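# Set pet feeder in taped outline, scoop outside

## Task

Put the pet feeder inside the taped outline on the table so its handle tab lines up with the red notch in the outline, and both steel bowls rest flat in the feeder's wells. The scoop has to finish resting fully on the table top and fully clear of the taped outline. Nothing counts if it only stays correct because the robot is still holding it.

## Robot and tools

ROBOT. Two arms, named left_arm and right_arm, each with six joints and a gripper. The names do not tell you which side of a picture an arm is on. Nothing should be pushed, knocked or dropped off the table, and the two arms must never collide or press hard on each other. Something may occasionally yank a held part or shove a loose one.

FRAME. One scene frame is shared by everything. Its origin sits on the table surface midway between the arms; +z is up, +x runs out across the table, and left_arm is on the +y side. Result lines give each gripper's end_effector_position (metres) and end_effector_quat_wxyz in this frame; the printed hand position can be off, more so when the arm is stretched out. A gripper's fingers point along its own +z and close along its own y; the reported point lies between the pads, roughly 1 cm short of the fingertips.

execute_actions. Argument actions is a list holding zero or one item. An empty list (LOOK) commands nothing and just reports the state. An action item has rows and optionally steps (1 to 15, default 15); each step is 1/30 s, each row is used for one step, and the final row repeats to fill the remaining steps. A wait item has only steps (up to 300) and commands nothing; it returns when that many steps have elapsed since the previous result, time spent replying included. Optional pictures (boolean) turns camera images on or off; by default they come with every result. A refused call sends nothing.

ROWS. Every row is one flat list of 14 numbers covering both arms, even if only one arm should move: left_arm waist, shoulder, elbow, wrist pitch, wrist yaw, wrist roll, opening, then right_arm in the same seven-number order. The six joint values are absolute target angles in radians, in the same form as the Joint positions line, not offsets. Nominal ranges per arm: waist -2.618 to 3.054, shoulder 0.000 to 3.142, elbow 0.000 to 3.142, wrist pitch -1.571 to 1.571, wrist yaw -1.571 to 1.571, wrist roll -2.094 to 2.094. A target beyond an end by over 0.036 rad, and farther out than the joint's last reading, gets the call refused. True ends may differ from these by up to 0.036 rad either way; a target past the true end is clipped there, and the result may say "joint sent to its limit" (possibly about an earlier action). Absence of that line proves nothing. Opening is an absolute value from -1 (closed) to +1 (fully open).

MOTION LIMITS. Each joint's target is held within a fixed lead of its measured angle per step: 0.202 rad waist, 0.258 shoulder, 0.238 elbow, 0.573 wrist pitch, 0.522 wrist yaw and roll. If the targets would move a gripper over 70 mm from where it is measured, all of that arm's targets are pulled back toward measured values, so large moves need several actions. Friction may leave a joint up to about 0.031 rad from its target, and tiny commanded changes may do nothing. The arms keep heading for the last row sent while you think, write or wait, until they have all nearly stopped or some step is HELD; after that only a new action moves them further. Fingers already moving keep moving.

RESULT LINES. Joint positions and Joint velocities list each arm's joints (rad, rad/s) then the pad gap (m, m/s; 0.094 m is fully open). grip_measured is the finger opening on the same -1..1 scale you command; each gripper's reading may be off by about 1 mm, constant within a scene. Joint torques follow joint order without the gripper; they are the drive's total output, nonzero even in free air, with per-arm offset, scale and noise. "joint command not followed" means the clearance check altered or blocked some joint targets; the rest of the row still ran. HELD marks steps on which your row, fully or partly, was not sent.

GRIPPING. Away from the extremes, fingers go to where grip_measured equals your number. To keep hold of something, command about 0.03 below grip_measured; a smaller margin grips more gently. Each pad pushes at most about 50 to 62 N, less on some grippers and on parts thinner than about 2 mm; first contact can spike briefly.

MOTOR HEAT. Holding loads warms motors, even during thinking. MOTOR HOT appears from 75 °C. At 90 °C that arm halts for 10 s; at 100 °C its motors and gripper go limp until cooled and the arm drops whatever it holds. These appear as OVER-TEMPERATURE FAULT lines. Avoid long holds.

zoom_image. Arguments camera (cam_head_left, cam_head_right, cam_high, cam_low, cam_left_wrist, cam_right_wrist) and region [x0, y0, x1, y1] in that camera's pixels from the top-left, no larger than 504 by 504. It returns a magnified view of the latest image. Images are 504x504 except the two wrist cameras at 616x616. Calibration (K, distortion, T_world_to_cam) is provided per camera; fixed cameras can be off by a few degrees and millimetres, and wrist camera poses follow their arm's joint readings.

finished_scene. Argument scene is the current scene's number. Answering without any tool call ends everything. The goal must hold on its own at the end, so release parts and move clear before calling it. Drops, slips, slams, hard hits and strong pushes all count against you.

Each tool is called as name([rows], argument=value, ...), one row to a line, values as JSON.

## Session

execute_actions(actions=[])

Scene clock: 0.00 s of 5400.00 s.
left_arm: end_effector_position=(+0.3308, -0.0455, +0.1207) grip_measured=+1.000 end_effector_quat_wxyz=(+0.267, +0.525, +0.804, -0.082) | right_arm: end_effector_position=(+0.4919, -0.4047, +0.1999) grip_measured=+1.000 end_effector_quat_wxyz=(+0.516, +0.062, +0.854, +0.034)
Joint positions: left_arm=[-0.797  1.629  1.194 -0.571  0.043  0.349  0.094] | right_arm=[-0.578  1.568  1.085 -0.043 -0.383 -0.076  0.094]
Joint velocities: left_arm=[0.002 0.007 0.002 0.007 0.037 0.051 0.   ] | right_arm=[-0.017  0.007 -0.007 -0.022 -0.022 -0.037  0.   ]
Joint torques (N m, as the arm reports them, + toward a larger angle): no reading
camera_calibration (this result's frames):
cam_left_wrist: T_world_to_cam=[[-0.920382, -0.357089, -0.159326, 0.303546], [-0.390485, 0.860693, 0.326693, 0.151722], [0.0204725, 0.362897, -0.931604, 0.233567], [0, 0, 0, 1]] pos_world=[0.333842, -0.106954, 0.216389]
cam_right_wrist: T_world_to_cam=[[0.0604068, -0.991503, 0.115211, -0.458374], [-0.940975, -0.0950755, -0.32485, 0.516943], [0.333044, -0.0887876, -0.938722, 0.0864048], [0, 0, 0, 1]] pos_world=[0.485343, -0.397658, 0.301849]

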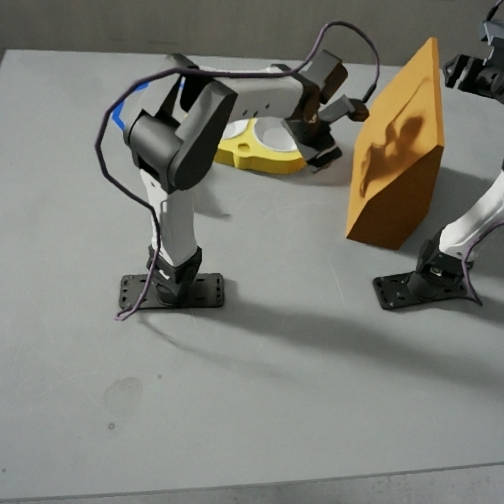

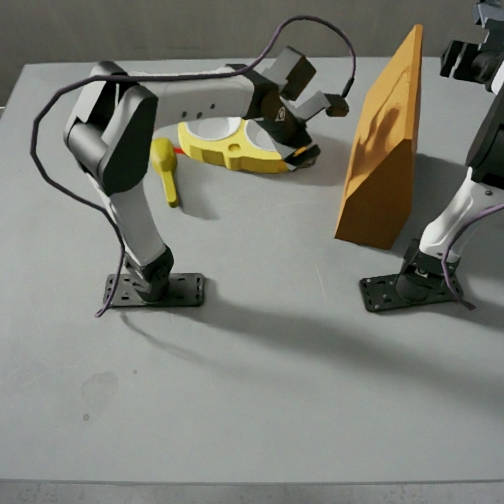

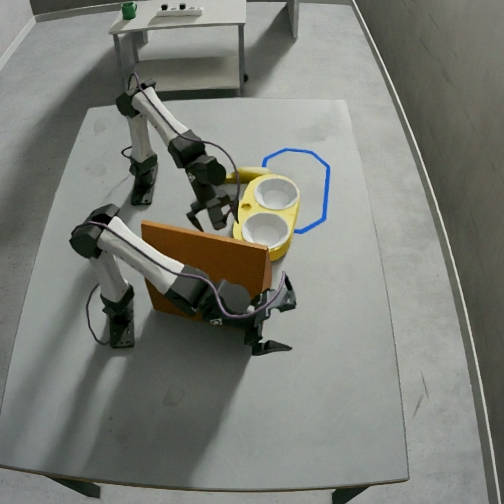

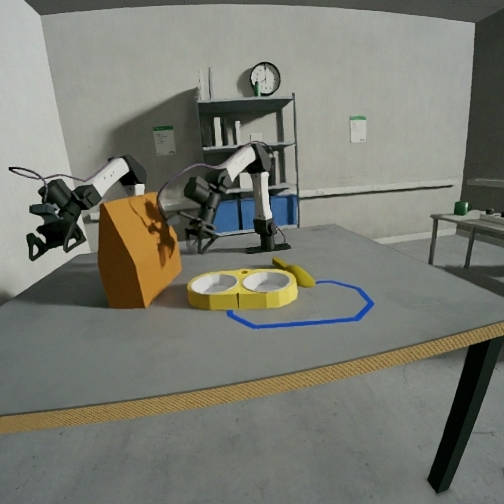

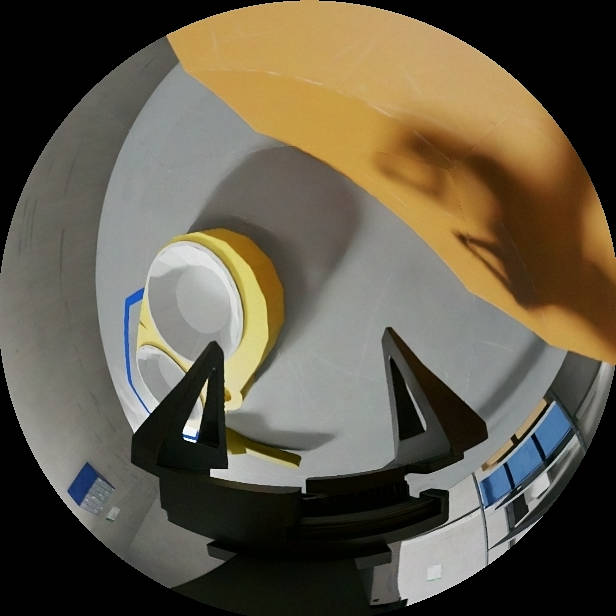

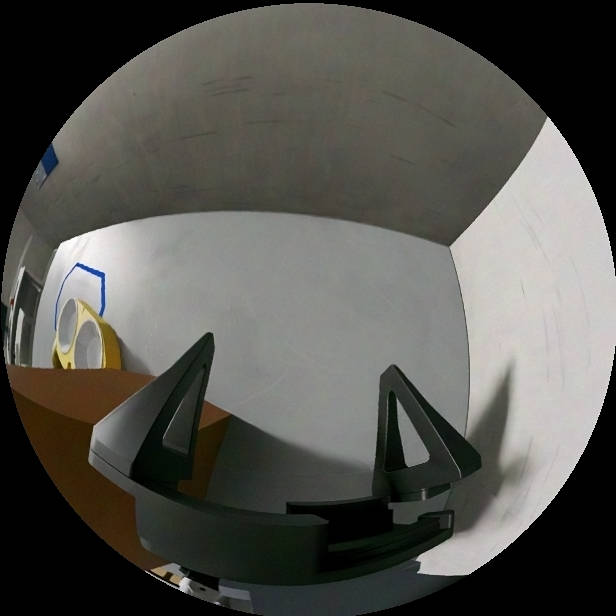

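execute_actions([
  {"rows":[[-0.78,1.58,1.19,-0.65,0,0.3,0.8,-0.578,1.568,1.085,-0.043,-0.383,-0.076,1],[-0.75,1.54,1.19,-0.75,0,0.2,0.6,-0.578,1.568,1.085,-0.043,-0.383,-0.076,1],[-0.7,1.52,1.18,-0.85,0,0.1,0.4,-0.578,1.568,1.085,-0.043,-0.383,-0.076,1],[-0.65,1.51,1.17,-0.95,0,0,0.3,-0.578,1.568,1.085,-0.043,-0.383,-0.076,1],[-0.6,1.51,1.16,-1.05,0,-0.1,0.3,-0.578,1.568,1.085,-0.043,-0.383,-0.076,1],[-0.54,1.51,1.15,-1.15,0,-0.2,0.3,-0.578,1.568,1.085,-0.043,-0.383,-0.076,1],[-0.47,1.51,1.145,-1.22,0,-0.26,0.3,-0.578,1.568,1.085,-0.043,-0.383,-0.076,1],[-0.4,1.51,1.145,-1.22,0,-0.26,0.3,-0.578,1.568,1.085,-0.043,-0.383,-0.076,1],[-0.33,1.51,1.145,-1.22,0,-0.26,0.3,-0.578,1.568,1.085,-0.043,-0.383,-0.076,1],[-0.26,1.51,1.145,-1.22,0,-0.26,0.3,-0.578,1.568,1.085,-0.043,-0.383,-0.076,1],[-0.19,1.51,1.145,-1.22,0,-0.26,0.3,-0.578,1.568,1.085,-0.043,-0.383,-0.076,1],[-0.13,1.51,1.145,-1.22,0,-0.26,0.3,-0.578,1.568,1.085,-0.043,-0.383,-0.076,1],[-0.08,1.51,1.145,-1.22,0,-0.26,0.3,-0.578,1.568,1.085,-0.043,-0.383,-0.076,1],[-0.03,1.51,1.145,-1.22,0,-0.26,0.3,-0.578,1.568,1.085,-0.043,-0.383,-0.076,1]]},
], pictures=false)

execute_actions([
  {"steps":25},
])

Scene clock: 21.40 s of 5400.00 s.
left_arm: end_effector_position=(+0.3264, +0.2262, +0.1021) grip_measured=+0.302 end_effector_quat_wxyz=(+0.044, -0.043, +0.998, -0.012) | right_arm: end_effector_position=(+0.4919, -0.4047, +0.1999) grip_measured=+1.000 end_effector_quat_wxyz=(+0.516, +0.062, +0.854, +0.034)
Joint positions: left_arm=[-0.099  1.531  1.17  -1.12   0.012 -0.183  0.061] | right_arm=[-0.578  1.568  1.085 -0.043 -0.383 -0.076  0.094]
Joint velocities: left_arm=[ 1.824 -0.002 -0.017 -0.535 -0.242 -0.52  -0.   ] | right_arm=[ 0.022 -0.007  0.002  0.037  0.051 -0.007  0.   ]
Joint torques (N m, as the arm reports them, + toward a larger angle): left_arm=[-3.38 -9.05  5.08  0.24  0.04 -0.01] | right_arm=[ 0.37 -7.87  9.14  1.75 -0.07  0.1 ]
Steps of this call (steps 1 to 90: nothing new was sent; then 17.90 s passed at rest; steps 91 to 105: all 15 steps of this action). Readings (joint positions):
91: left_arm=[-0.797 1.626 1.194 -0.577 0.039 0.343] | right_arm=[-0.578 1.568 1.085 -0.043 -0.383 -0.076]
92: left_arm=[-0.792 1.617 1.194 -0.601 0.037 0.321] | right_arm=[-0.578 1.568 1.085 -0.043 -0.383 -0.076]
94: left_arm=[-0.750 1.579 1.194 -0.693 0.036 0.235] | right_arm=[-0.578 1.568 1.085 -0.043 -0.383 -0.076]
98: left_arm=[-0.569 1.531 1.194 -0.892 0.030 0.034] | right_arm=[-0.578 1.568 1.085 -0.043 -0.383 -0.076]
105: the state above

Scene clock: 22.23 s of 5400.00 s.
left_arm: end_effector_position=(+0.3071, +0.2509, +0.1010) grip_measured=+0.302 end_effector_quat_wxyz=(+0.003, -0.115, +0.993, +0.002) | right_arm: end_effector_position=(+0.4919, -0.4047, +0.1999) grip_measured=+1.000 end_effector_quat_wxyz=(+0.516, +0.062, +0.854, +0.034)
Joint positions: left_arm=[-0.023  1.531  1.17  -1.204 -0.005 -0.25   0.061] | right_arm=[-0.578  1.568  1.085 -0.043 -0.383 -0.076  0.094]
Joint velocities: left_arm=[ 0.002 -0.002 -0.007 -0.022 -0.022 -0.007 -0.   ] | right_arm=[-0.017  0.002 -0.012  0.007 -0.066  0.022  0.   ]
Joint torques (N m, as the arm reports them, + toward a larger angle): left_arm=[-1.04 -8.92  4.8   0.15 -0.09 -0.14] | right_arm=[ 0.4  -7.89  9.12  1.77 -0.08  0.09]
Steps of this call (steps 1 to 25: the robot went on to your last target). Readings (joint positions):
1: left_arm=[-0.049 1.531 1.170 -1.136 0.004 -0.198] | right_arm=[-0.578 1.568 1.085 -0.043 -0.383 -0.076]
2: left_arm=[-0.021 1.531 1.170 -1.150 -0.002 -0.210] | right_arm=[-0.578 1.568 1.085 -0.043 -0.383 -0.076]
4: left_arm=[-0.012 1.531 1.170 -1.172 -0.005 -0.226] | right_arm=[-0.578 1.568 1.085 -0.043 -0.383 -0.076]
8: left_arm=[-0.023 1.531 1.170 -1.193 -0.005 -0.240] | right_arm=[-0.578 1.568 1.085 -0.043 -0.383 -0.076]
25: the state above
camera_calibration (this result's frames):
cam_left_wrist: T_world_to_cam=[[0.150359, -0.988142, 0.0310962, 0.194678], [-0.645096, -0.074228, 0.760488, 0.16276], [-0.749162, -0.134406, -0.648608, 0.440728], [0, 0, 0, 1]] pos_world=[0.405901, 0.263688, 0.156029]
cam_right_wrist: T_world_to_cam=[[0.0604068, -0.991503, 0.115211, -0.458374], [-0.940975, -0.0950755, -0.32485, 0.516943], [0.333044, -0.0887876, -0.938722, 0.0864048], [0, 0, 0, 1]] pos_world=[0.485343, -0.397658, 0.301849]

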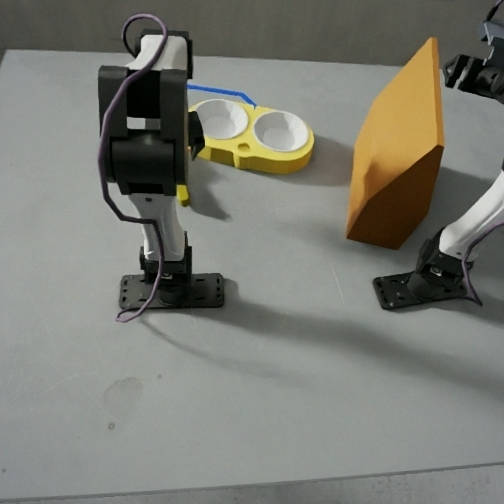

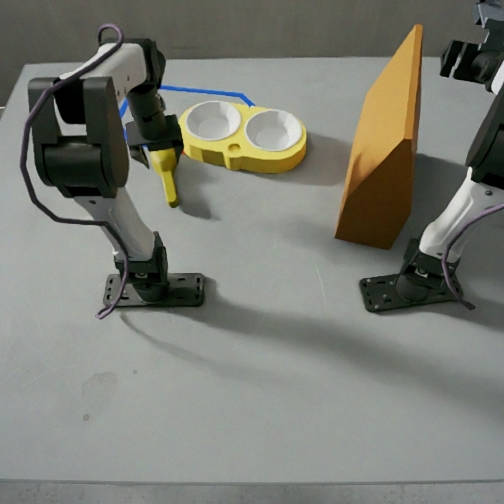

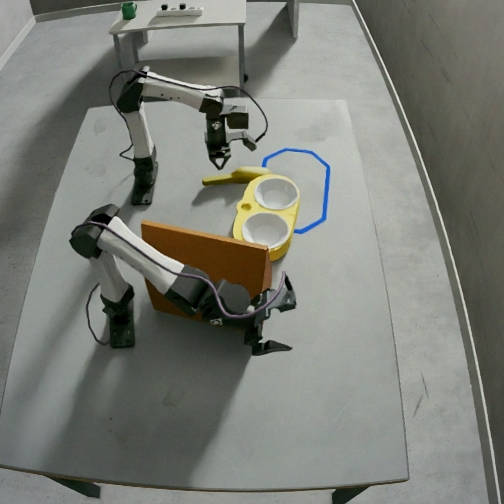

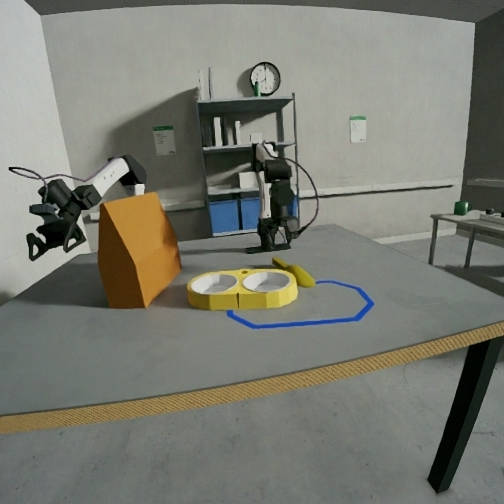

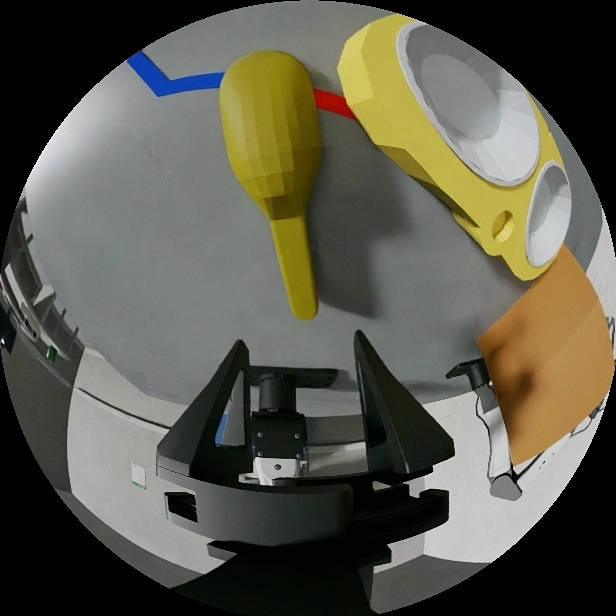

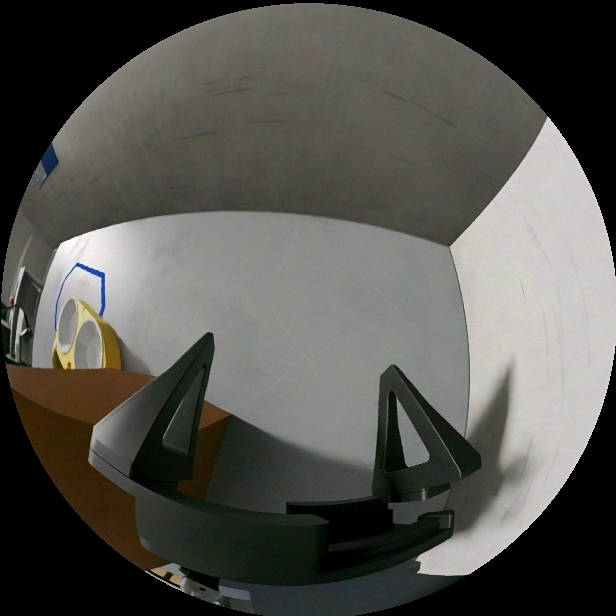

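execute_actions([
  {"rows":[[-0.015,1.55,1.135,-1.15,0,-0.26,0.1,-0.578,1.568,1.085,-0.043,-0.383,-0.076,1],[-0.015,1.558,1.115,-1.12,0,-0.26,0.1,-0.578,1.568,1.085,-0.043,-0.383,-0.076,1],[-0.015,1.566,1.095,-1.09,0,-0.26,0.1,-0.578,1.568,1.085,-0.043,-0.383,-0.076,1],[-0.015,1.574,1.075,-1.06,0,-0.26,0.1,-0.578,1.568,1.085,-0.043,-0.383,-0.076,1],[-0.015,1.582,1.055,-1.03,0,-0.26,0.1,-0.578,1.568,1.085,-0.043,-0.383,-0.076,1],[-0.015,1.59,1.035,-1.0,0,-0.26,0.1,-0.578,1.568,1.085,-0.043,-0.383,-0.076,1],[-0.015,1.598,1.015,-0.97,0,-0.26,0.1,-0.578,1.568,1.085,-0.043,-0.383,-0.076,1],[-0.015,1.606,0.995,-0.94,0,-0.26,0.1,-0.578,1.568,1.085,-0.043,-0.383,-0.076,1],[-0.015,1.614,0.975,-0.91,0,-0.26,0.1,-0.578,1.568,1.085,-0.043,-0.383,-0.076,1],[-0.015,1.622,0.955,-0.885,0,-0.26,0.1,-0.578,1.568,1.085,-0.043,-0.383,-0.076,1],[-0.015,1.63,0.94,-0.865,0,-0.26,0.1,-0.578,1.568,1.085,-0.043,-0.383,-0.076,1],[-0.015,1.637,0.925,-0.85,0,-0.26,0.1,-0.578,1.568,1.085,-0.043,-0.383,-0.076,1],[-0.015,1.643,0.915,-0.845,0,-0.26,0.1,-0.578,1.568,1.085,-0.043,-0.383,-0.076,1],[-0.015,1.65,0.905,-0.845,0,-0.26,0.1,-0.578,1.568,1.085,-0.043,-0.383,-0.076,1]]},
], pictures=false)

execute_actions([
  {"steps":10},
], pictures=false)

execute_actions([
  {"rows":[[-0.015,1.635,0.92,-0.86,0,-0.26,-0.55,-0.578,1.568,1.085,-0.043,-0.383,-0.076,1]],"steps":12},
])

Scene clock: 43.87 s of 5400.00 s.
left_arm: end_effector_position=(+0.2981, +0.2510, +0.0205) grip_measured=+0.102 end_effector_quat_wxyz=(-0.020, -0.115, +0.993, +0.005) | right_arm: end_effector_position=(+0.4919, -0.4047, +0.1999) grip_measured=+1.000 end_effector_quat_wxyz=(+0.516, +0.062, +0.854, +0.034)
Joint positions: left_arm=[-0.023  1.63   0.934 -0.916 -0.005 -0.251  0.052] | right_arm=[-0.578  1.568  1.085 -0.043 -0.383 -0.076  0.094]
Joint velocities: left_arm=[ 0.002  0.125 -0.242  0.227  0.051  0.007  0.001] | right_arm=[-0.002 -0.002  0.007 -0.066  0.051  0.007  0.   ]
Joint torques (N m, as the arm reports them, + toward a larger angle): left_arm=[-0.11 -6.61  5.01  0.43 -0.1  -0.11] | right_arm=[ 0.41 -7.91  9.11  1.78 -0.08  0.09]
Steps of this call (steps 1 to 15: the robot went on to your last target; steps 16 to 90: nothing new was sent; then 18.13 s passed at rest; steps 91 to 105: all 15 steps of this action). Readings (joint positions):
91: left_arm=[-0.023 1.531 1.169 -1.200 -0.005 -0.251] | right_arm=[-0.578 1.568 1.085 -0.043 -0.383 -0.076]
92: left_arm=[-0.023 1.531 1.163 -1.188 -0.005 -0.251] | right_arm=[-0.578 1.568 1.085 -0.043 -0.383 -0.076]
94: left_arm=[-0.023 1.533 1.136 -1.151 -0.005 -0.251] | right_arm=[-0.578 1.568 1.085 -0.043 -0.383 -0.076]
98: left_arm=[-0.023 1.567 1.055 -1.059 -0.005 -0.251] | right_arm=[-0.578 1.568 1.085 -0.043 -0.383 -0.076]
105: the state above

Scene clock: 44.20 s of 5400.00 s.
left_arm: end_effector_position=(+0.3055, +0.2509, +0.0165) grip_measured=+0.102 end_effector_quat_wxyz=(-0.004, -0.115, +0.993, +0.003) | right_arm: end_effector_position=(+0.4919, -0.4047, +0.1999) grip_measured=+1.000 end_effector_quat_wxyz=(+0.516, +0.062, +0.854, +0.034)
Joint positions: left_arm=[-0.023  1.636  0.925 -0.869 -0.005 -0.251  0.052] | right_arm=[-0.578  1.568  1.085 -0.043 -0.383 -0.076  0.094]
Joint velocities: left_arm=[ 0.002  0.017  0.007  0.081  0.022 -0.007  0.   ] | right_arm=[-0.017 -0.022 -0.012 -0.037 -0.022 -0.007  0.   ]
Joint torques (N m, as the arm reports them, + toward a larger angle): left_arm=[-0.13 -6.41  4.6   0.39 -0.1  -0.11] | right_arm=[ 0.35 -7.87  9.11  1.76 -0.09  0.09]
Steps of this call (steps 1 to 10: the robot went on to your last target). Readings (joint positions):
1: left_arm=[-0.023 1.634 0.928 -0.908 -0.005 -0.251] | right_arm=[-0.578 1.568 1.085 -0.043 -0.383 -0.076]
2: left_arm=[-0.023 1.636 0.925 -0.901 -0.005 -0.251] | right_arm=[-0.578 1.568 1.085 -0.043 -0.383 -0.076]
4: left_arm=[-0.023 1.636 0.925 -0.890 -0.005 -0.251] | right_arm=[-0.578 1.568 1.085 -0.043 -0.383 -0.076]
8: left_arm=[-0.023 1.636 0.925 -0.872 -0.005 -0.251] | right_arm=[-0.578 1.568 1.085 -0.043 -0.383 -0.076]
10: the state above

Scene clock: 44.60 s of 5400.00 s.
left_arm: end_effector_position=(+0.3056, +0.2509, +0.0165) grip_measured=-0.481 end_effector_quat_wxyz=(-0.004, -0.115, +0.993, +0.003) | right_arm: end_effector_position=(+0.4919, -0.4047, +0.1999) grip_measured=+1.000 end_effector_quat_wxyz=(+0.516, +0.062, +0.854, +0.034)
Joint positions: left_arm=[-0.023  1.636  0.925 -0.868 -0.004 -0.251  0.024] | right_arm=[-0.578  1.568  1.085 -0.043 -0.383 -0.076  0.094]
Joint velocities: left_arm=[-0.017  0.017 -0.007 -0.051 -0.066  0.051  0.001] | right_arm=[-0.007  0.002  0.002  0.007 -0.022  0.022  0.   ]
Joint torques (N m, as the arm reports them, + toward a larger angle): left_arm=[-0.12 -7.73  5.75  0.32 -0.11 -0.1 ] | right_arm=[ 0.34 -7.91  9.08  1.77 -0.08  0.1 ]
Steps of this call (steps 1 to 12: all 12 steps of this action). Readings (joint positions):
1: left_arm=[-0.023 1.636 0.925 -0.868 -0.005 -0.251] | right_arm=[-0.578 1.568 1.085 -0.043 -0.383 -0.076]
2: left_arm=[-0.023 1.636 0.925 -0.868 -0.005 -0.251] | right_arm=[-0.578 1.568 1.085 -0.043 -0.383 -0.076]
4: left_arm=[-0.023 1.636 0.925 -0.868 -0.004 -0.251] | right_arm=[-0.578 1.568 1.085 -0.043 -0.383 -0.076]
8: left_arm=[-0.023 1.636 0.925 -0.868 -0.004 -0.251] | right_arm=[-0.578 1.568 1.085 -0.043 -0.383 -0.076]
12: the state above
camera_calibration (this result's frames):
cam_left_wrist: T_world_to_cam=[[0.152318, -0.987897, 0.0292993, 0.196908], [-0.633591, -0.0748514, 0.770039, 0.222501], [-0.758526, -0.135854, -0.637324, 0.387801], [0, 0, 0, 1]] pos_world=[0.405139, 0.263864, 0.0700516]
cam_right_wrist: T_world_to_cam=[[0.0604068, -0.991503, 0.115211, -0.458374], [-0.940975, -0.0950755, -0.32485, 0.516943], [0.333044, -0.0887876, -0.938722, 0.0864048], [0, 0, 0, 1]] pos_world=[0.485343, -0.397658, 0.301849]

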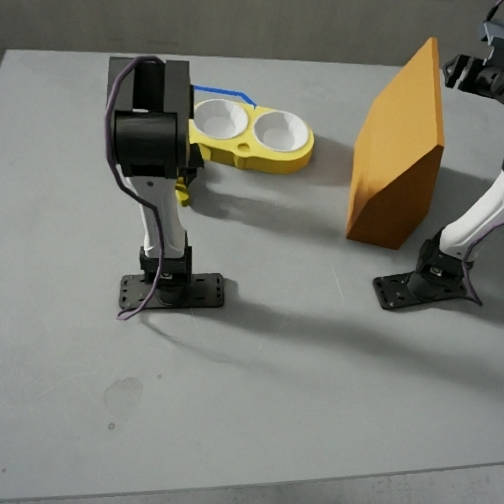

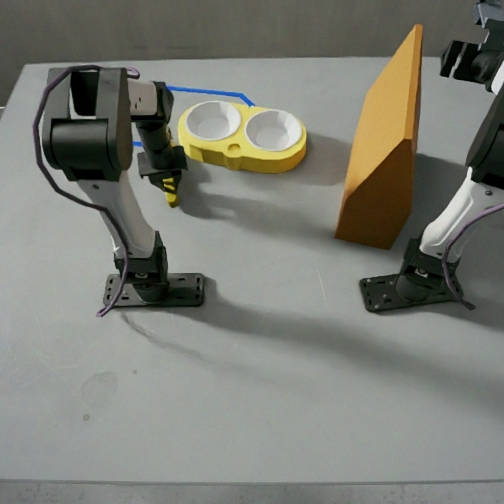

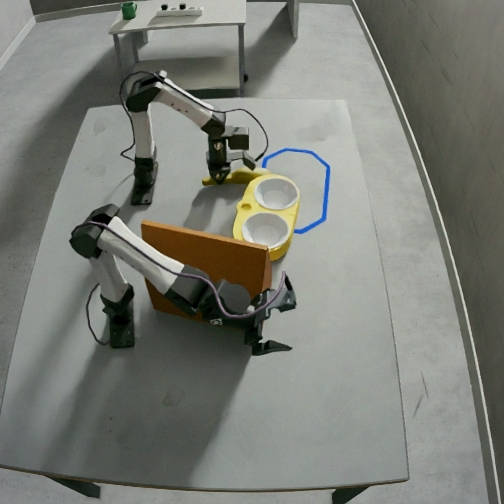

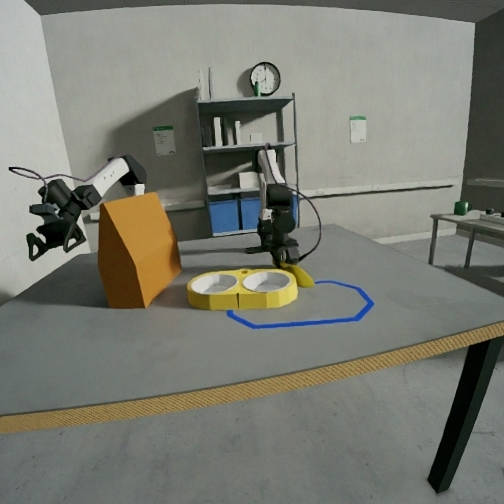

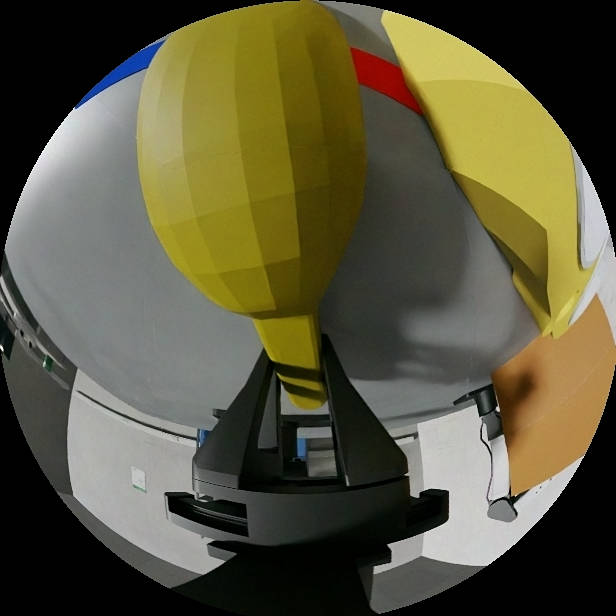

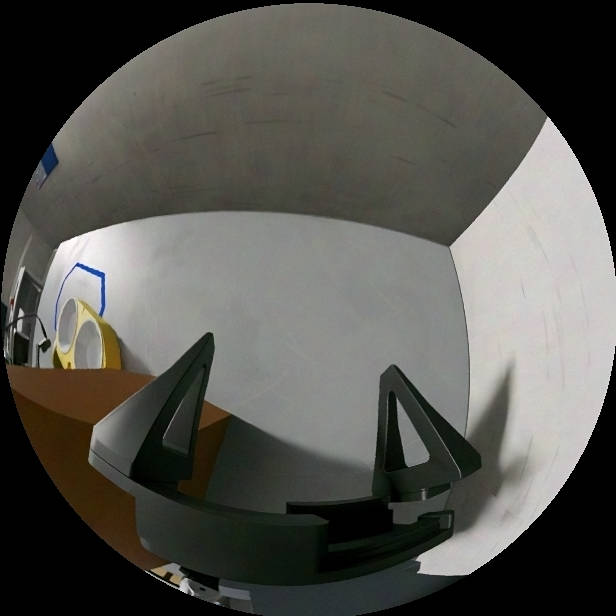

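execute_actions([
  {"rows":[[-0.023,1.61,0.96,-0.9,0,-0.26,-0.55,-0.578,1.568,1.085,-0.043,-0.383,-0.076,1],[-0.023,1.6,0.98,-0.93,0,-0.26,-0.55,-0.578,1.568,1.085,-0.043,-0.383,-0.076,1],[-0.023,1.59,1.0,-0.96,0,-0.26,-0.55,-0.578,1.568,1.085,-0.043,-0.383,-0.076,1],[0,1.59,1.01,-0.97,0,-0.3,-0.55,-0.578,1.568,1.085,-0.043,-0.383,-0.076,1],[0.04,1.59,1.01,-0.97,0,-0.37,-0.55,-0.578,1.568,1.085,-0.043,-0.383,-0.076,1],[0.09,1.59,1.01,-0.97,0,-0.44,-0.55,-0.578,1.568,1.085,-0.043,-0.383,-0.076,1],[0.15,1.59,1.01,-0.97,0,-0.51,-0.55,-0.578,1.568,1.085,-0.043,-0.383,-0.076,1],[0.21,1.59,1.01,-0.97,0,-0.58,-0.55,-0.578,1.568,1.085,-0.043,-0.383,-0.076,1],[0.27,1.59,1.01,-0.97,0,-0.65,-0.55,-0.578,1.568,1.085,-0.043,-0.383,-0.076,1],[0.33,1.59,1.01,-0.97,0,-0.72,-0.55,-0.578,1.568,1.085,-0.043,-0.383,-0.076,1],[0.39,1.59,1.01,-0.97,0,-0.79,-0.55,-0.578,1.568,1.085,-0.043,-0.383,-0.076,1],[0.45,1.59,1.01,-0.97,0,-0.86,-0.55,-0.578,1.568,1.085,-0.043,-0.383,-0.076,1],[0.51,1.59,1.01,-0.97,0,-0.93,-0.55,-0.578,1.568,1.085,-0.043,-0.383,-0.076,1],[0.57,1.59,1.01,-0.97,0,-1.0,-0.55,-0.578,1.568,1.085,-0.043,-0.383,-0.076,1],[0.63,1.59,1.01,-0.97,0,-1.07,-0.55,-0.578,1.568,1.085,-0.043,-0.383,-0.076,1]]},
], pictures=false)

execute_actions([
  {"rows":[[0.69,1.59,1.01,-0.97,0,-1.14,-0.55,-0.578,1.568,1.085,-0.043,-0.383,-0.076,1],[0.75,1.59,1.01,-0.97,0,-1.2,-0.55,-0.578,1.568,1.085,-0.043,-0.383,-0.076,1],[0.81,1.59,1.01,-0.97,0,-1.26,-0.55,-0.578,1.568,1.085,-0.043,-0.383,-0.076,1],[0.87,1.59,1.01,-0.97,0,-1.3,-0.55,-0.578,1.568,1.085,-0.043,-0.383,-0.076,1],[0.92,1.59,1.01,-0.97,0,-1.3,-0.55,-0.578,1.568,1.085,-0.043,-0.383,-0.076,1],[0.96,1.59,1.01,-0.97,0,-1.3,-0.55,-0.578,1.568,1.085,-0.043,-0.383,-0.076,1],[0.99,1.6,1.0,-0.95,0,-1.3,-0.55,-0.578,1.568,1.085,-0.043,-0.383,-0.076,1],[1.0,1.61,0.98,-0.93,0,-1.3,-0.55,-0.578,1.568,1.085,-0.043,-0.383,-0.076,1],[1.0,1.62,0.965,-0.91,0,-1.3,-0.55,-0.578,1.568,1.085,-0.043,-0.383,-0.076,1],[1.0,1.628,0.95,-0.89,0,-1.3,-0.55,-0.578,1.568,1.085,-0.043,-0.383,-0.076,1],[1.0,1.635,0.935,-0.87,0,-1.3,-0.55,-0.578,1.568,1.085,-0.043,-0.383,-0.076,1],[1.0,1.642,0.92,-0.855,0,-1.3,-0.55,-0.578,1.568,1.085,-0.043,-0.383,-0.076,1],[1.0,1.648,0.907,-0.845,0,-1.3,-0.55,-0.578,1.568,1.085,-0.043,-0.383,-0.076,1]]},
], pictures=false)

execute_actions([
  {"steps":10},
])

Scene clock: 78.93 s of 5400.00 s.
left_arm: end_effector_position=(+0.2774, +0.3913, +0.0374) grip_measured=-0.483 end_effector_quat_wxyz=(+0.007, -0.614, +0.789, -0.004) | right_arm: end_effector_position=(+0.4919, -0.4047, +0.1999) grip_measured=+1.000 end_effector_quat_wxyz=(+0.516, +0.062, +0.854, +0.034)
Joint positions: left_arm=[ 0.532  1.611  0.989 -0.933  0.005 -0.789  0.024] | right_arm=[-0.578  1.568  1.085 -0.043 -0.383 -0.076  0.094]
Joint velocities: left_arm=[ 1.692  0.012 -0.002 -0.007 -0.066 -1.956  0.   ] | right_arm=[-0.017 -0.017  0.017 -0.11  -0.066 -0.037  0.   ]
Joint torques (N m, as the arm reports them, + toward a larger angle): left_arm=[-0.91 -9.43  7.92  0.   -0.19 -0.06] | right_arm=[ 0.38 -7.85  9.1   1.77 -0.08  0.1 ]
Steps of this call (steps 1 to 15: the robot went on to your last target; steps 16 to 90: nothing new was sent; then 30.83 s passed at rest; steps 91 to 105: all 15 steps of this action). Readings (joint positions):
91: left_arm=[-0.023 1.636 0.925 -0.870 -0.004 -0.251] | right_arm=[-0.578 1.568 1.085 -0.043 -0.383 -0.076]
92: left_arm=[-0.023 1.636 0.929 -0.878 -0.004 -0.251] | right_arm=[-0.578 1.568 1.085 -0.043 -0.383 -0.076]
94: left_arm=[-0.021 1.631 0.952 -0.910 -0.004 -0.257] | right_arm=[-0.578 1.568 1.085 -0.043 -0.383 -0.076]
98: left_arm=[0.092 1.612 0.985 -0.930 0.008 -0.380] | right_arm=[-0.578 1.568 1.085 -0.043 -0.383 -0.076]
105: the state above

Scene clock: 79.43 s of 5400.00 s.
left_arm: end_effector_position=(+0.1846, +0.4766, +0.0227) grip_measured=-0.484 end_effector_quat_wxyz=(+0.001, +0.909, -0.418, -0.001) | right_arm: end_effector_position=(+0.4919, -0.4047, +0.1999) grip_measured=+1.000 end_effector_quat_wxyz=(+0.516, +0.062, +0.854, +0.034)
Joint positions: left_arm=[ 1.007  1.623  0.938 -0.887 -0.002 -1.27   0.024] | right_arm=[-0.578  1.568  1.085 -0.043 -0.383 -0.076  0.094]
Joint velocities: left_arm=[ 0.007  0.168 -0.232 -0.007 -0.037 -0.11   0.001] | right_arm=[-0.002 -0.002 -0.007  0.007  0.007 -0.007  0.   ]
Joint torques (N m, as the arm reports them, + toward a larger angle): left_arm=[-0.96 -6.19  4.81  0.44 -0.17 -0.12] | right_arm=[ 0.37 -7.87  9.11  1.77 -0.08  0.07]
Steps of this call (steps 1 to 15: all 15 steps of this action). Readings (joint positions):
1: left_arm=[0.592 1.611 0.989 -0.934 0.005 -0.855] | right_arm=[-0.578 1.568 1.085 -0.043 -0.383 -0.076]
2: left_arm=[0.651 1.611 0.989 -0.935 0.005 -0.920] | right_arm=[-0.578 1.568 1.085 -0.043 -0.383 -0.076]
4: left_arm=[0.770 1.611 0.989 -0.936 0.004 -1.044] | right_arm=[-0.578 1.568 1.085 -0.043 -0.383 -0.076]
8: left_arm=[0.970 1.611 0.989 -0.938 0.001 -1.191] | right_arm=[-0.578 1.568 1.085 -0.043 -0.383 -0.076]
15: the state above

Scene clock: 79.77 s of 5400.00 s.
left_arm: end_effector_position=(+0.1843, +0.4761, +0.0172) grip_measured=-0.484 end_effector_quat_wxyz=(+0.002, +0.912, -0.410, -0.001) | right_arm: end_effector_position=(+0.4919, -0.4047, +0.1999) grip_measured=+1.000 end_effector_quat_wxyz=(+0.516, +0.062, +0.854, +0.034)
Joint positions: left_arm=[ 1.007  1.634  0.926 -0.867 -0.002 -1.288  0.024] | right_arm=[-0.578  1.568  1.085 -0.043 -0.383 -0.076  0.094]
Joint velocities: left_arm=[-0.012 -0.007 -0.007  0.007 -0.007 -0.037  0.   ] | right_arm=[-0.007 -0.007 -0.002  0.051 -0.066 -0.022  0.   ]
Joint torques (N m, as the arm reports them, + toward a larger angle): left_arm=[-1.03 -6.38  4.64  0.38 -0.18 -0.12] | right_arm=[ 0.37 -7.9   9.07  1.78 -0.08  0.09]
Steps of this call (steps 1 to 10: the robot went on to your last target). Readings (joint positions):
1: left_arm=[1.007 1.628 0.931 -0.885 -0.002 -1.274] | right_arm=[-0.578 1.568 1.085 -0.043 -0.383 -0.076]
2: left_arm=[1.007 1.632 0.928 -0.883 -0.002 -1.277] | right_arm=[-0.578 1.568 1.085 -0.043 -0.383 -0.076]
4: left_arm=[1.007 1.634 0.926 -0.880 -0.002 -1.282] | right_arm=[-0.578 1.568 1.085 -0.043 -0.383 -0.076]
8: left_arm=[1.007 1.634 0.926 -0.870 -0.002 -1.287] | right_arm=[-0.578 1.568 1.085 -0.043 -0.383 -0.076]
10: the state above
camera_calibration (this result's frames):
cam_left_wrist: T_world_to_cam=[[0.796941, 0.603334, 0.0295502, -0.438566], [0.370627, -0.527017, 0.76478, 0.192254], [0.476991, -0.598533, -0.643613, 0.319533], [0, 0, 0, 1]] pos_world=[0.125842, 0.557173, 0.0715835]
cam_right_wrist: T_world_to_cam=[[0.0604068, -0.991503, 0.115211, -0.458374], [-0.940975, -0.0950755, -0.32485, 0.516943], [0.333044, -0.0887876, -0.938722, 0.0864048], [0, 0, 0, 1]] pos_world=[0.485343, -0.397658, 0.301849]

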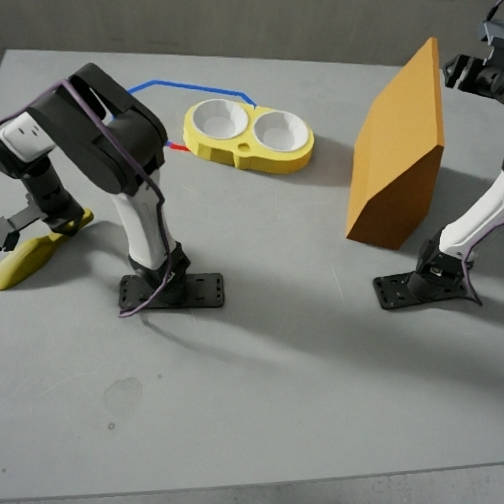

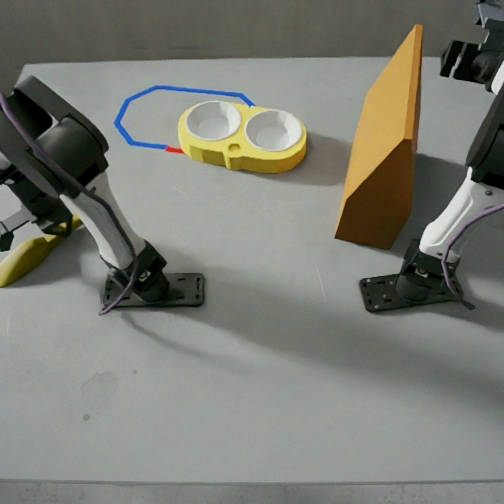

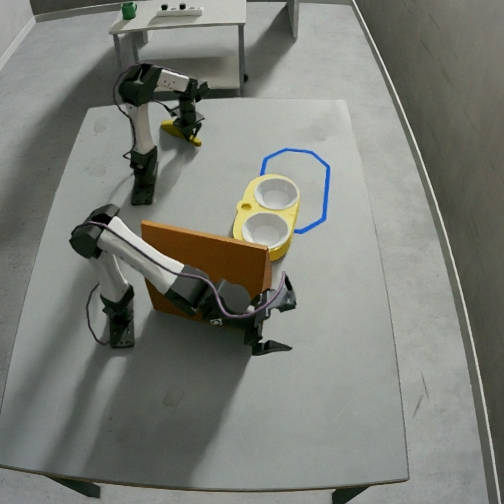

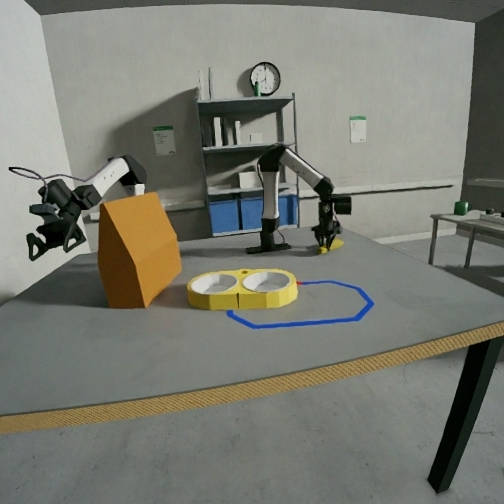

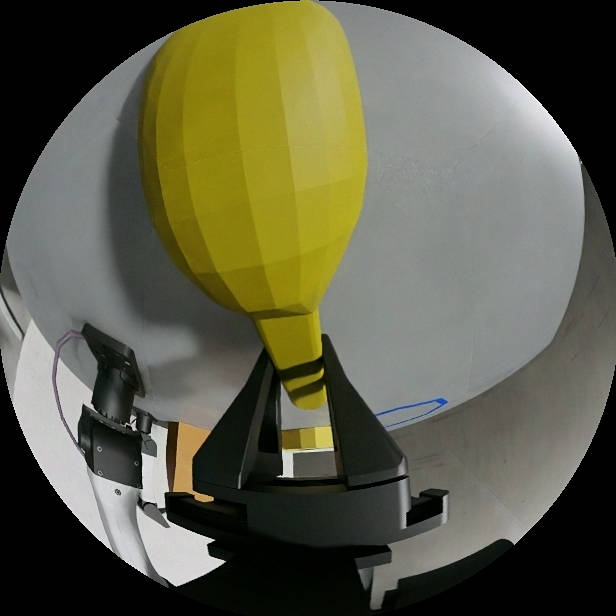

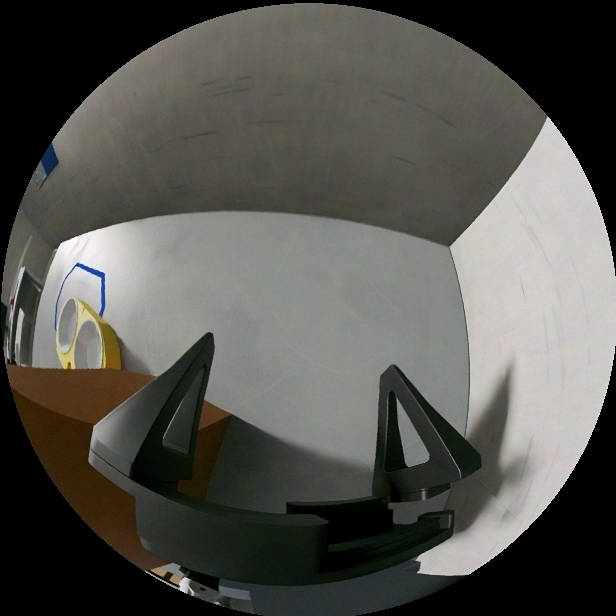

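zoom_image(camera="cam_head_right", region=[100, 70, 320, 190])

Region (100, 70, 320, 190) of cam_head_right's 504x504 image, scaled by 2.291, with more detail than that image has; it fills the top 275 rows of this view, and the rest is white.

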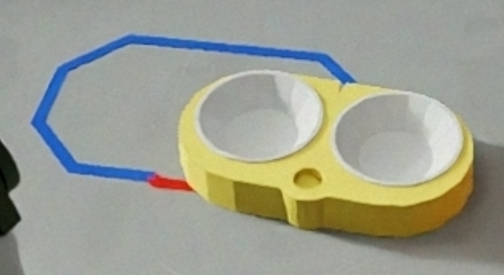

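execute_actions([
  {"rows":[[1.007,1.634,0.926,-0.867,0,-1.288,0,-0.578,1.568,1.085,-0.043,-0.383,-0.076,1],[1.007,1.634,0.926,-0.867,0,-1.288,0,-0.578,1.568,1.085,-0.043,-0.383,-0.076,1],[1.007,1.634,0.926,-0.867,0,-1.288,0,-0.578,1.568,1.085,-0.043,-0.383,-0.076,1],[1.007,1.634,0.926,-0.867,0,-1.288,0,-0.578,1.568,1.085,-0.043,-0.383,-0.076,1],[1.007,1.634,0.926,-0.867,0,-1.288,0,-0.578,1.568,1.085,-0.043,-0.383,-0.076,1],[1.007,1.61,0.96,-0.92,0,-1.288,0,-0.578,1.568,1.085,-0.043,-0.383,-0.076,1],[1.007,1.6,0.99,-0.96,0,-1.288,0,-0.578,1.568,1.085,-0.043,-0.383,-0.076,1],[1.007,1.59,1.02,-1.0,0,-1.288,0,-0.578,1.568,1.085,-0.043,-0.383,-0.076,1],[1.007,1.58,1.05,-1.04,0,-1.288,0,-0.578,1.568,1.085,-0.043,-0.383,-0.076,1],[1.007,1.57,1.08,-1.08,0,-1.288,0,-0.578,1.568,1.085,-0.043,-0.383,-0.076,1],[1.007,1.57,1.11,-1.12,0,-1.288,0,-0.578,1.568,1.085,-0.043,-0.383,-0.076,1],[0.99,1.57,1.14,-1.16,0,-1.288,0,-0.578,1.568,1.085,-0.043,-0.383,-0.076,1],[0.96,1.57,1.17,-1.19,0,-1.3,0,-0.578,1.568,1.085,-0.043,-0.383,-0.076,1],[0.92,1.58,1.2,-1.21,0,-1.32,0,-0.578,1.568,1.085,-0.043,-0.383,-0.076,1],[0.87,1.59,1.23,-1.23,0,-1.34,0,-0.578,1.568,1.085,-0.043,-0.383,-0.076,1]]},
], pictures=false)

execute_actions([
  {"rows":[[0.8,1.61,1.26,-1.24,0,-1.38,-0.1,-0.578,1.568,1.085,-0.043,-0.383,-0.076,1],[0.73,1.63,1.29,-1.25,0,-1.42,-0.2,-0.578,1.568,1.085,-0.043,-0.383,-0.076,1],[0.66,1.65,1.32,-1.26,0,-1.46,-0.3,-0.578,1.568,1.085,-0.043,-0.383,-0.076,1],[0.59,1.67,1.35,-1.27,0,-1.5,-0.36,-0.578,1.568,1.085,-0.043,-0.383,-0.076,1],[0.52,1.69,1.38,-1.27,0,-1.54,-0.36,-0.578,1.568,1.085,-0.043,-0.383,-0.076,1],[0.45,1.71,1.41,-1.27,0,-1.58,-0.36,-0.578,1.568,1.085,-0.043,-0.383,-0.076,1],[0.38,1.73,1.44,-1.27,0,-1.62,-0.36,-0.578,1.568,1.085,-0.043,-0.383,-0.076,1],[0.31,1.75,1.47,-1.27,0,-1.66,-0.36,-0.578,1.568,1.085,-0.043,-0.383,-0.076,1],[0.24,1.77,1.5,-1.27,0,-1.7,-0.36,-0.578,1.568,1.085,-0.043,-0.383,-0.076,1],[0.17,1.79,1.52,-1.27,0,-1.74,-0.36,-0.578,1.568,1.085,-0.043,-0.383,-0.076,1],[0.1,1.81,1.54,-1.27,0,-1.775,-0.36,-0.578,1.568,1.085,-0.043,-0.383,-0.076,1],[0.03,1.83,1.56,-1.27,0,-1.775,-0.36,-0.578,1.568,1.085,-0.043,-0.383,-0.076,1],[-0.04,1.85,1.58,-1.27,0,-1.775,-0.36,-0.578,1.568,1.085,-0.043,-0.383,-0.076,1],[-0.11,1.87,1.6,-1.27,0,-1.775,-0.36,-0.578,1.568,1.085,-0.043,-0.383,-0.076,1],[-0.18,1.89,1.62,-1.27,0,-1.775,-0.36,-0.578,1.568,1.085,-0.043,-0.383,-0.076,1]]},
], pictures=false)

execute_actions([
  {"rows":[[-0.24,1.9,1.62,-1.27,0,-1.775,-0.36,-0.578,1.568,1.085,-0.043,-0.383,-0.076,1],[-0.3,1.91,1.62,-1.27,0,-1.775,-0.36,-0.578,1.568,1.085,-0.043,-0.383,-0.076,1],[-0.35,1.92,1.62,-1.27,0,-1.775,-0.36,-0.578,1.568,1.085,-0.043,-0.383,-0.076,1],[-0.39,1.925,1.62,-1.27,0,-1.775,-0.36,-0.578,1.568,1.085,-0.043,-0.383,-0.076,1],[-0.42,1.93,1.62,-1.27,0,-1.775,-0.36,-0.578,1.568,1.085,-0.043,-0.383,-0.076,1],[-0.435,1.93,1.62,-1.27,0,-1.775,-0.36,-0.578,1.568,1.085,-0.043,-0.383,-0.076,1]]},
])

Scene clock: 129.60 s of 5400.00 s.
left_arm: end_effector_position=(+0.2063, +0.4876, +0.0828) grip_measured=-0.002 end_effector_quat_wxyz=(-0.018, +0.905, -0.426, -0.002) | right_arm: end_effector_position=(+0.4919, -0.4047, +0.1999) grip_measured=+1.000 end_effector_quat_wxyz=(+0.516, +0.062, +0.854, +0.034)
Joint positions: left_arm=[ 0.958  1.595  1.16  -1.101 -0.01  -1.301  0.047] | right_arm=[-0.578  1.568  1.085 -0.043 -0.383 -0.076  0.094]
Joint velocities: left_arm=[-0.916 -0.012  0.945 -0.593  0.037 -0.212 -0.001] | right_arm=[-0.007  0.007 -0.027  0.037  0.022 -0.007  0.   ]
Joint torques (N m, as the arm reports them, + toward a larger angle): left_arm=[-2.76 -8.21  7.46  0.1  -0.11 -0.07] | right_arm=[ 0.36 -7.87  9.09  1.75 -0.08  0.08]
Steps of this call (steps 1 to 30: the robot went on to your last target; steps 31 to 150: nothing new was sent; then 44.33 s passed at rest; steps 151 to 165: all 15 steps of this action). Readings (joint positions):
151: left_arm=[1.005 1.634 0.926 -0.832 -0.008 -1.290] | right_arm=[-0.578 1.568 1.085 -0.043 -0.383 -0.076]
152: left_arm=[1.005 1.634 0.926 -0.835 -0.008 -1.290] | right_arm=[-0.578 1.568 1.085 -0.043 -0.383 -0.076]
154: left_arm=[1.005 1.634 0.926 -0.842 -0.008 -1.290] | right_arm=[-0.578 1.568 1.085 -0.043 -0.383 -0.076]
158: left_arm=[1.005 1.634 0.947 -0.897 -0.008 -1.290] | right_arm=[-0.578 1.568 1.085 -0.043 -0.383 -0.076]
165: the state above

Scene clock: 130.10 s of 5400.00 s.
left_arm: end_effector_position=(+0.4066, +0.2371, +0.1125) grip_measured=-0.358 end_effector_quat_wxyz=(-0.025, +0.734, -0.678, +0.025) | right_arm: end_effector_position=(+0.4919, -0.4047, +0.1999) grip_measured=+1.000 end_effector_quat_wxyz=(+0.516, +0.062, +0.854, +0.034)
Joint positions: left_arm=[-0.057  1.845  1.566 -1.22  -0.007 -1.703  0.03 ] | right_arm=[-0.578  1.568  1.085 -0.043 -0.383 -0.076  0.094]
Joint velocities: left_arm=[-1.956  0.584  0.574  0.037  0.022 -0.374  0.   ] | right_arm=[-0.002 -0.027  0.012 -0.037 -0.095 -0.066  0.   ]
Joint torques (N m, as the arm reports them, + toward a larger angle): left_arm=[-1.01 -9.69  8.15 -0.05 -0.13 -0.11] | right_arm=[ 0.36 -7.9   9.13  1.77 -0.09  0.09]
Steps of this call (steps 1 to 15: all 15 steps of this action). Readings (joint positions):
1: left_arm=[0.917 1.595 1.190 -1.123 -0.011 -1.314] | right_arm=[-0.578 1.568 1.085 -0.043 -0.383 -0.076]
2: left_arm=[0.862 1.597 1.220 -1.143 -0.012 -1.332] | right_arm=[-0.578 1.568 1.085 -0.043 -0.383 -0.076]
4: left_arm=[0.725 1.615 1.283 -1.177 -0.013 -1.380] | right_arm=[-0.578 1.568 1.085 -0.043 -0.383 -0.076]
8: left_arm=[0.433 1.697 1.404 -1.207 -0.010 -1.506] | right_arm=[-0.578 1.568 1.085 -0.043 -0.383 -0.076]
15: the state above

Scene clock: 130.60 s of 5400.00 s.
left_arm: end_effector_position=(+0.3727, +0.1015, +0.0945) grip_measured=-0.358 end_effector_quat_wxyz=(-0.004, -0.616, +0.788, -0.000) | right_arm: end_effector_position=(+0.4919, -0.4047, +0.1999) grip_measured=+1.000 end_effector_quat_wxyz=(+0.516, +0.062, +0.854, +0.034)
Joint positions: left_arm=[-0.439  1.921  1.597 -1.25   0.007 -1.763  0.03 ] | right_arm=[-0.578  1.568  1.085 -0.043 -0.383 -0.076  0.094]
Joint velocities: left_arm=[ 0.037 -0.012 -0.002 -0.081 -0.007 -0.051 -0.001] | right_arm=[ 0.022  0.002  0.007  0.007 -0.007  0.022  0.   ]
Joint torques (N m, as the arm reports them, + toward a larger angle): left_arm=[ -0.52 -10.36   8.36   0.01  -0.25  -0.1 ] | right_arm=[ 0.38 -7.92  9.08  1.76 -0.09  0.1 ]
Steps of this call (steps 1 to 15: all 15 steps of this action). Readings (joint positions):
1: left_arm=[-0.125 1.864 1.582 -1.220 -0.007 -1.715] | right_arm=[-0.578 1.568 1.085 -0.043 -0.383 -0.076]
2: left_arm=[-0.193 1.878 1.592 -1.220 -0.006 -1.725] | right_arm=[-0.578 1.568 1.085 -0.043 -0.383 -0.076]
4: left_arm=[-0.316 1.901 1.597 -1.221 -0.004 -1.739] | right_arm=[-0.578 1.568 1.085 -0.043 -0.383 -0.076]
8: left_arm=[-0.459 1.921 1.597 -1.233 0.006 -1.754] | right_arm=[-0.578 1.568 1.085 -0.043 -0.383 -0.076]
15: the state above
camera_calibration (this result's frames):
cam_left_wrist: T_world_to_cam=[[0.947827, -0.317246, 0.0312973, -0.327906], [-0.225525, -0.597912, 0.769182, 0.0948577], [-0.225307, -0.736109, -0.638263, 0.330387], [0, 0, 0, 1]] pos_world=[0.406629, 0.19589, 0.148173]
cam_right_wrist: T_world_to_cam=[[0.0604068, -0.991503, 0.115211, -0.458374], [-0.940975, -0.0950755, -0.32485, 0.516943], [0.333044, -0.0887876, -0.938722, 0.0864048], [0, 0, 0, 1]] pos_world=[0.485343, -0.397658, 0.301849]

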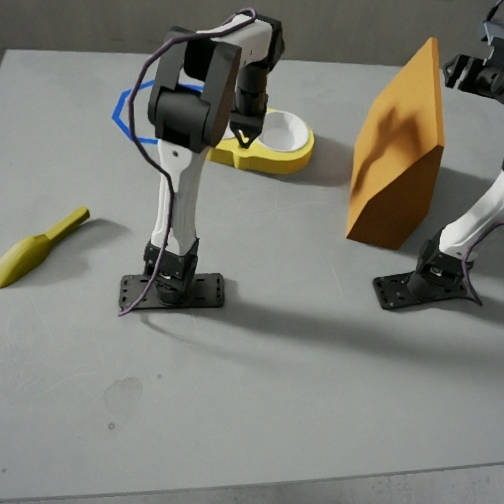

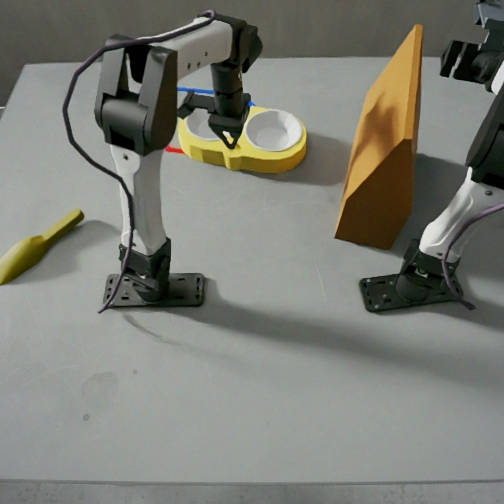

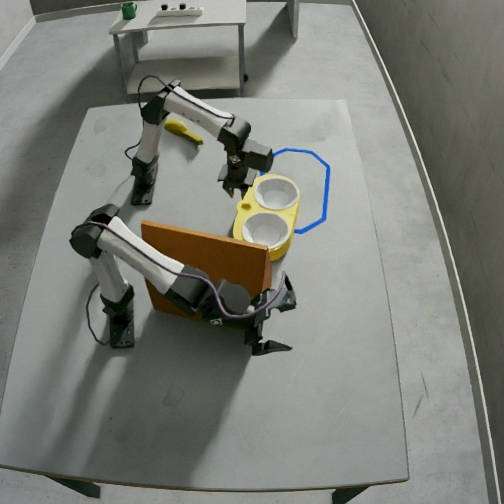

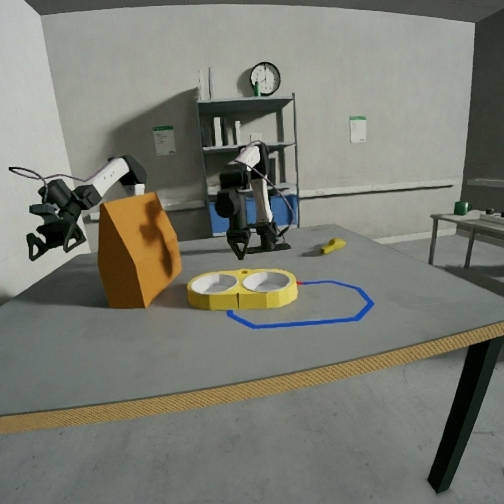

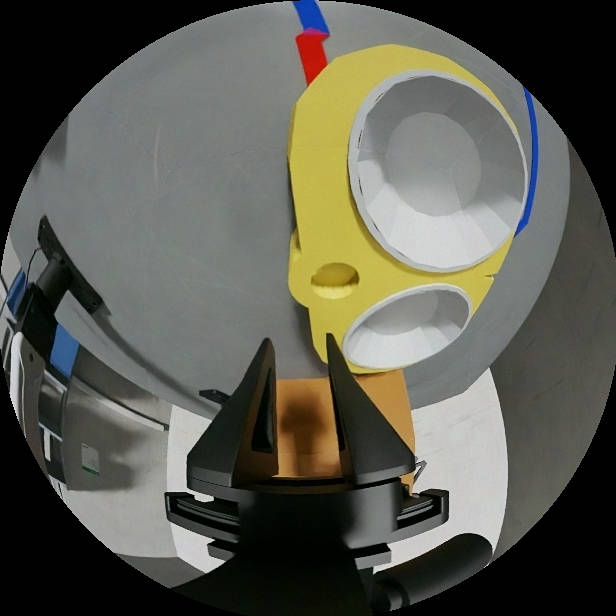

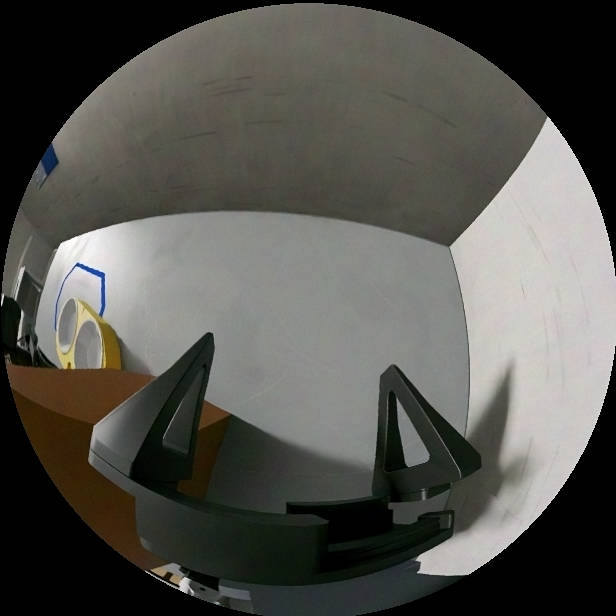

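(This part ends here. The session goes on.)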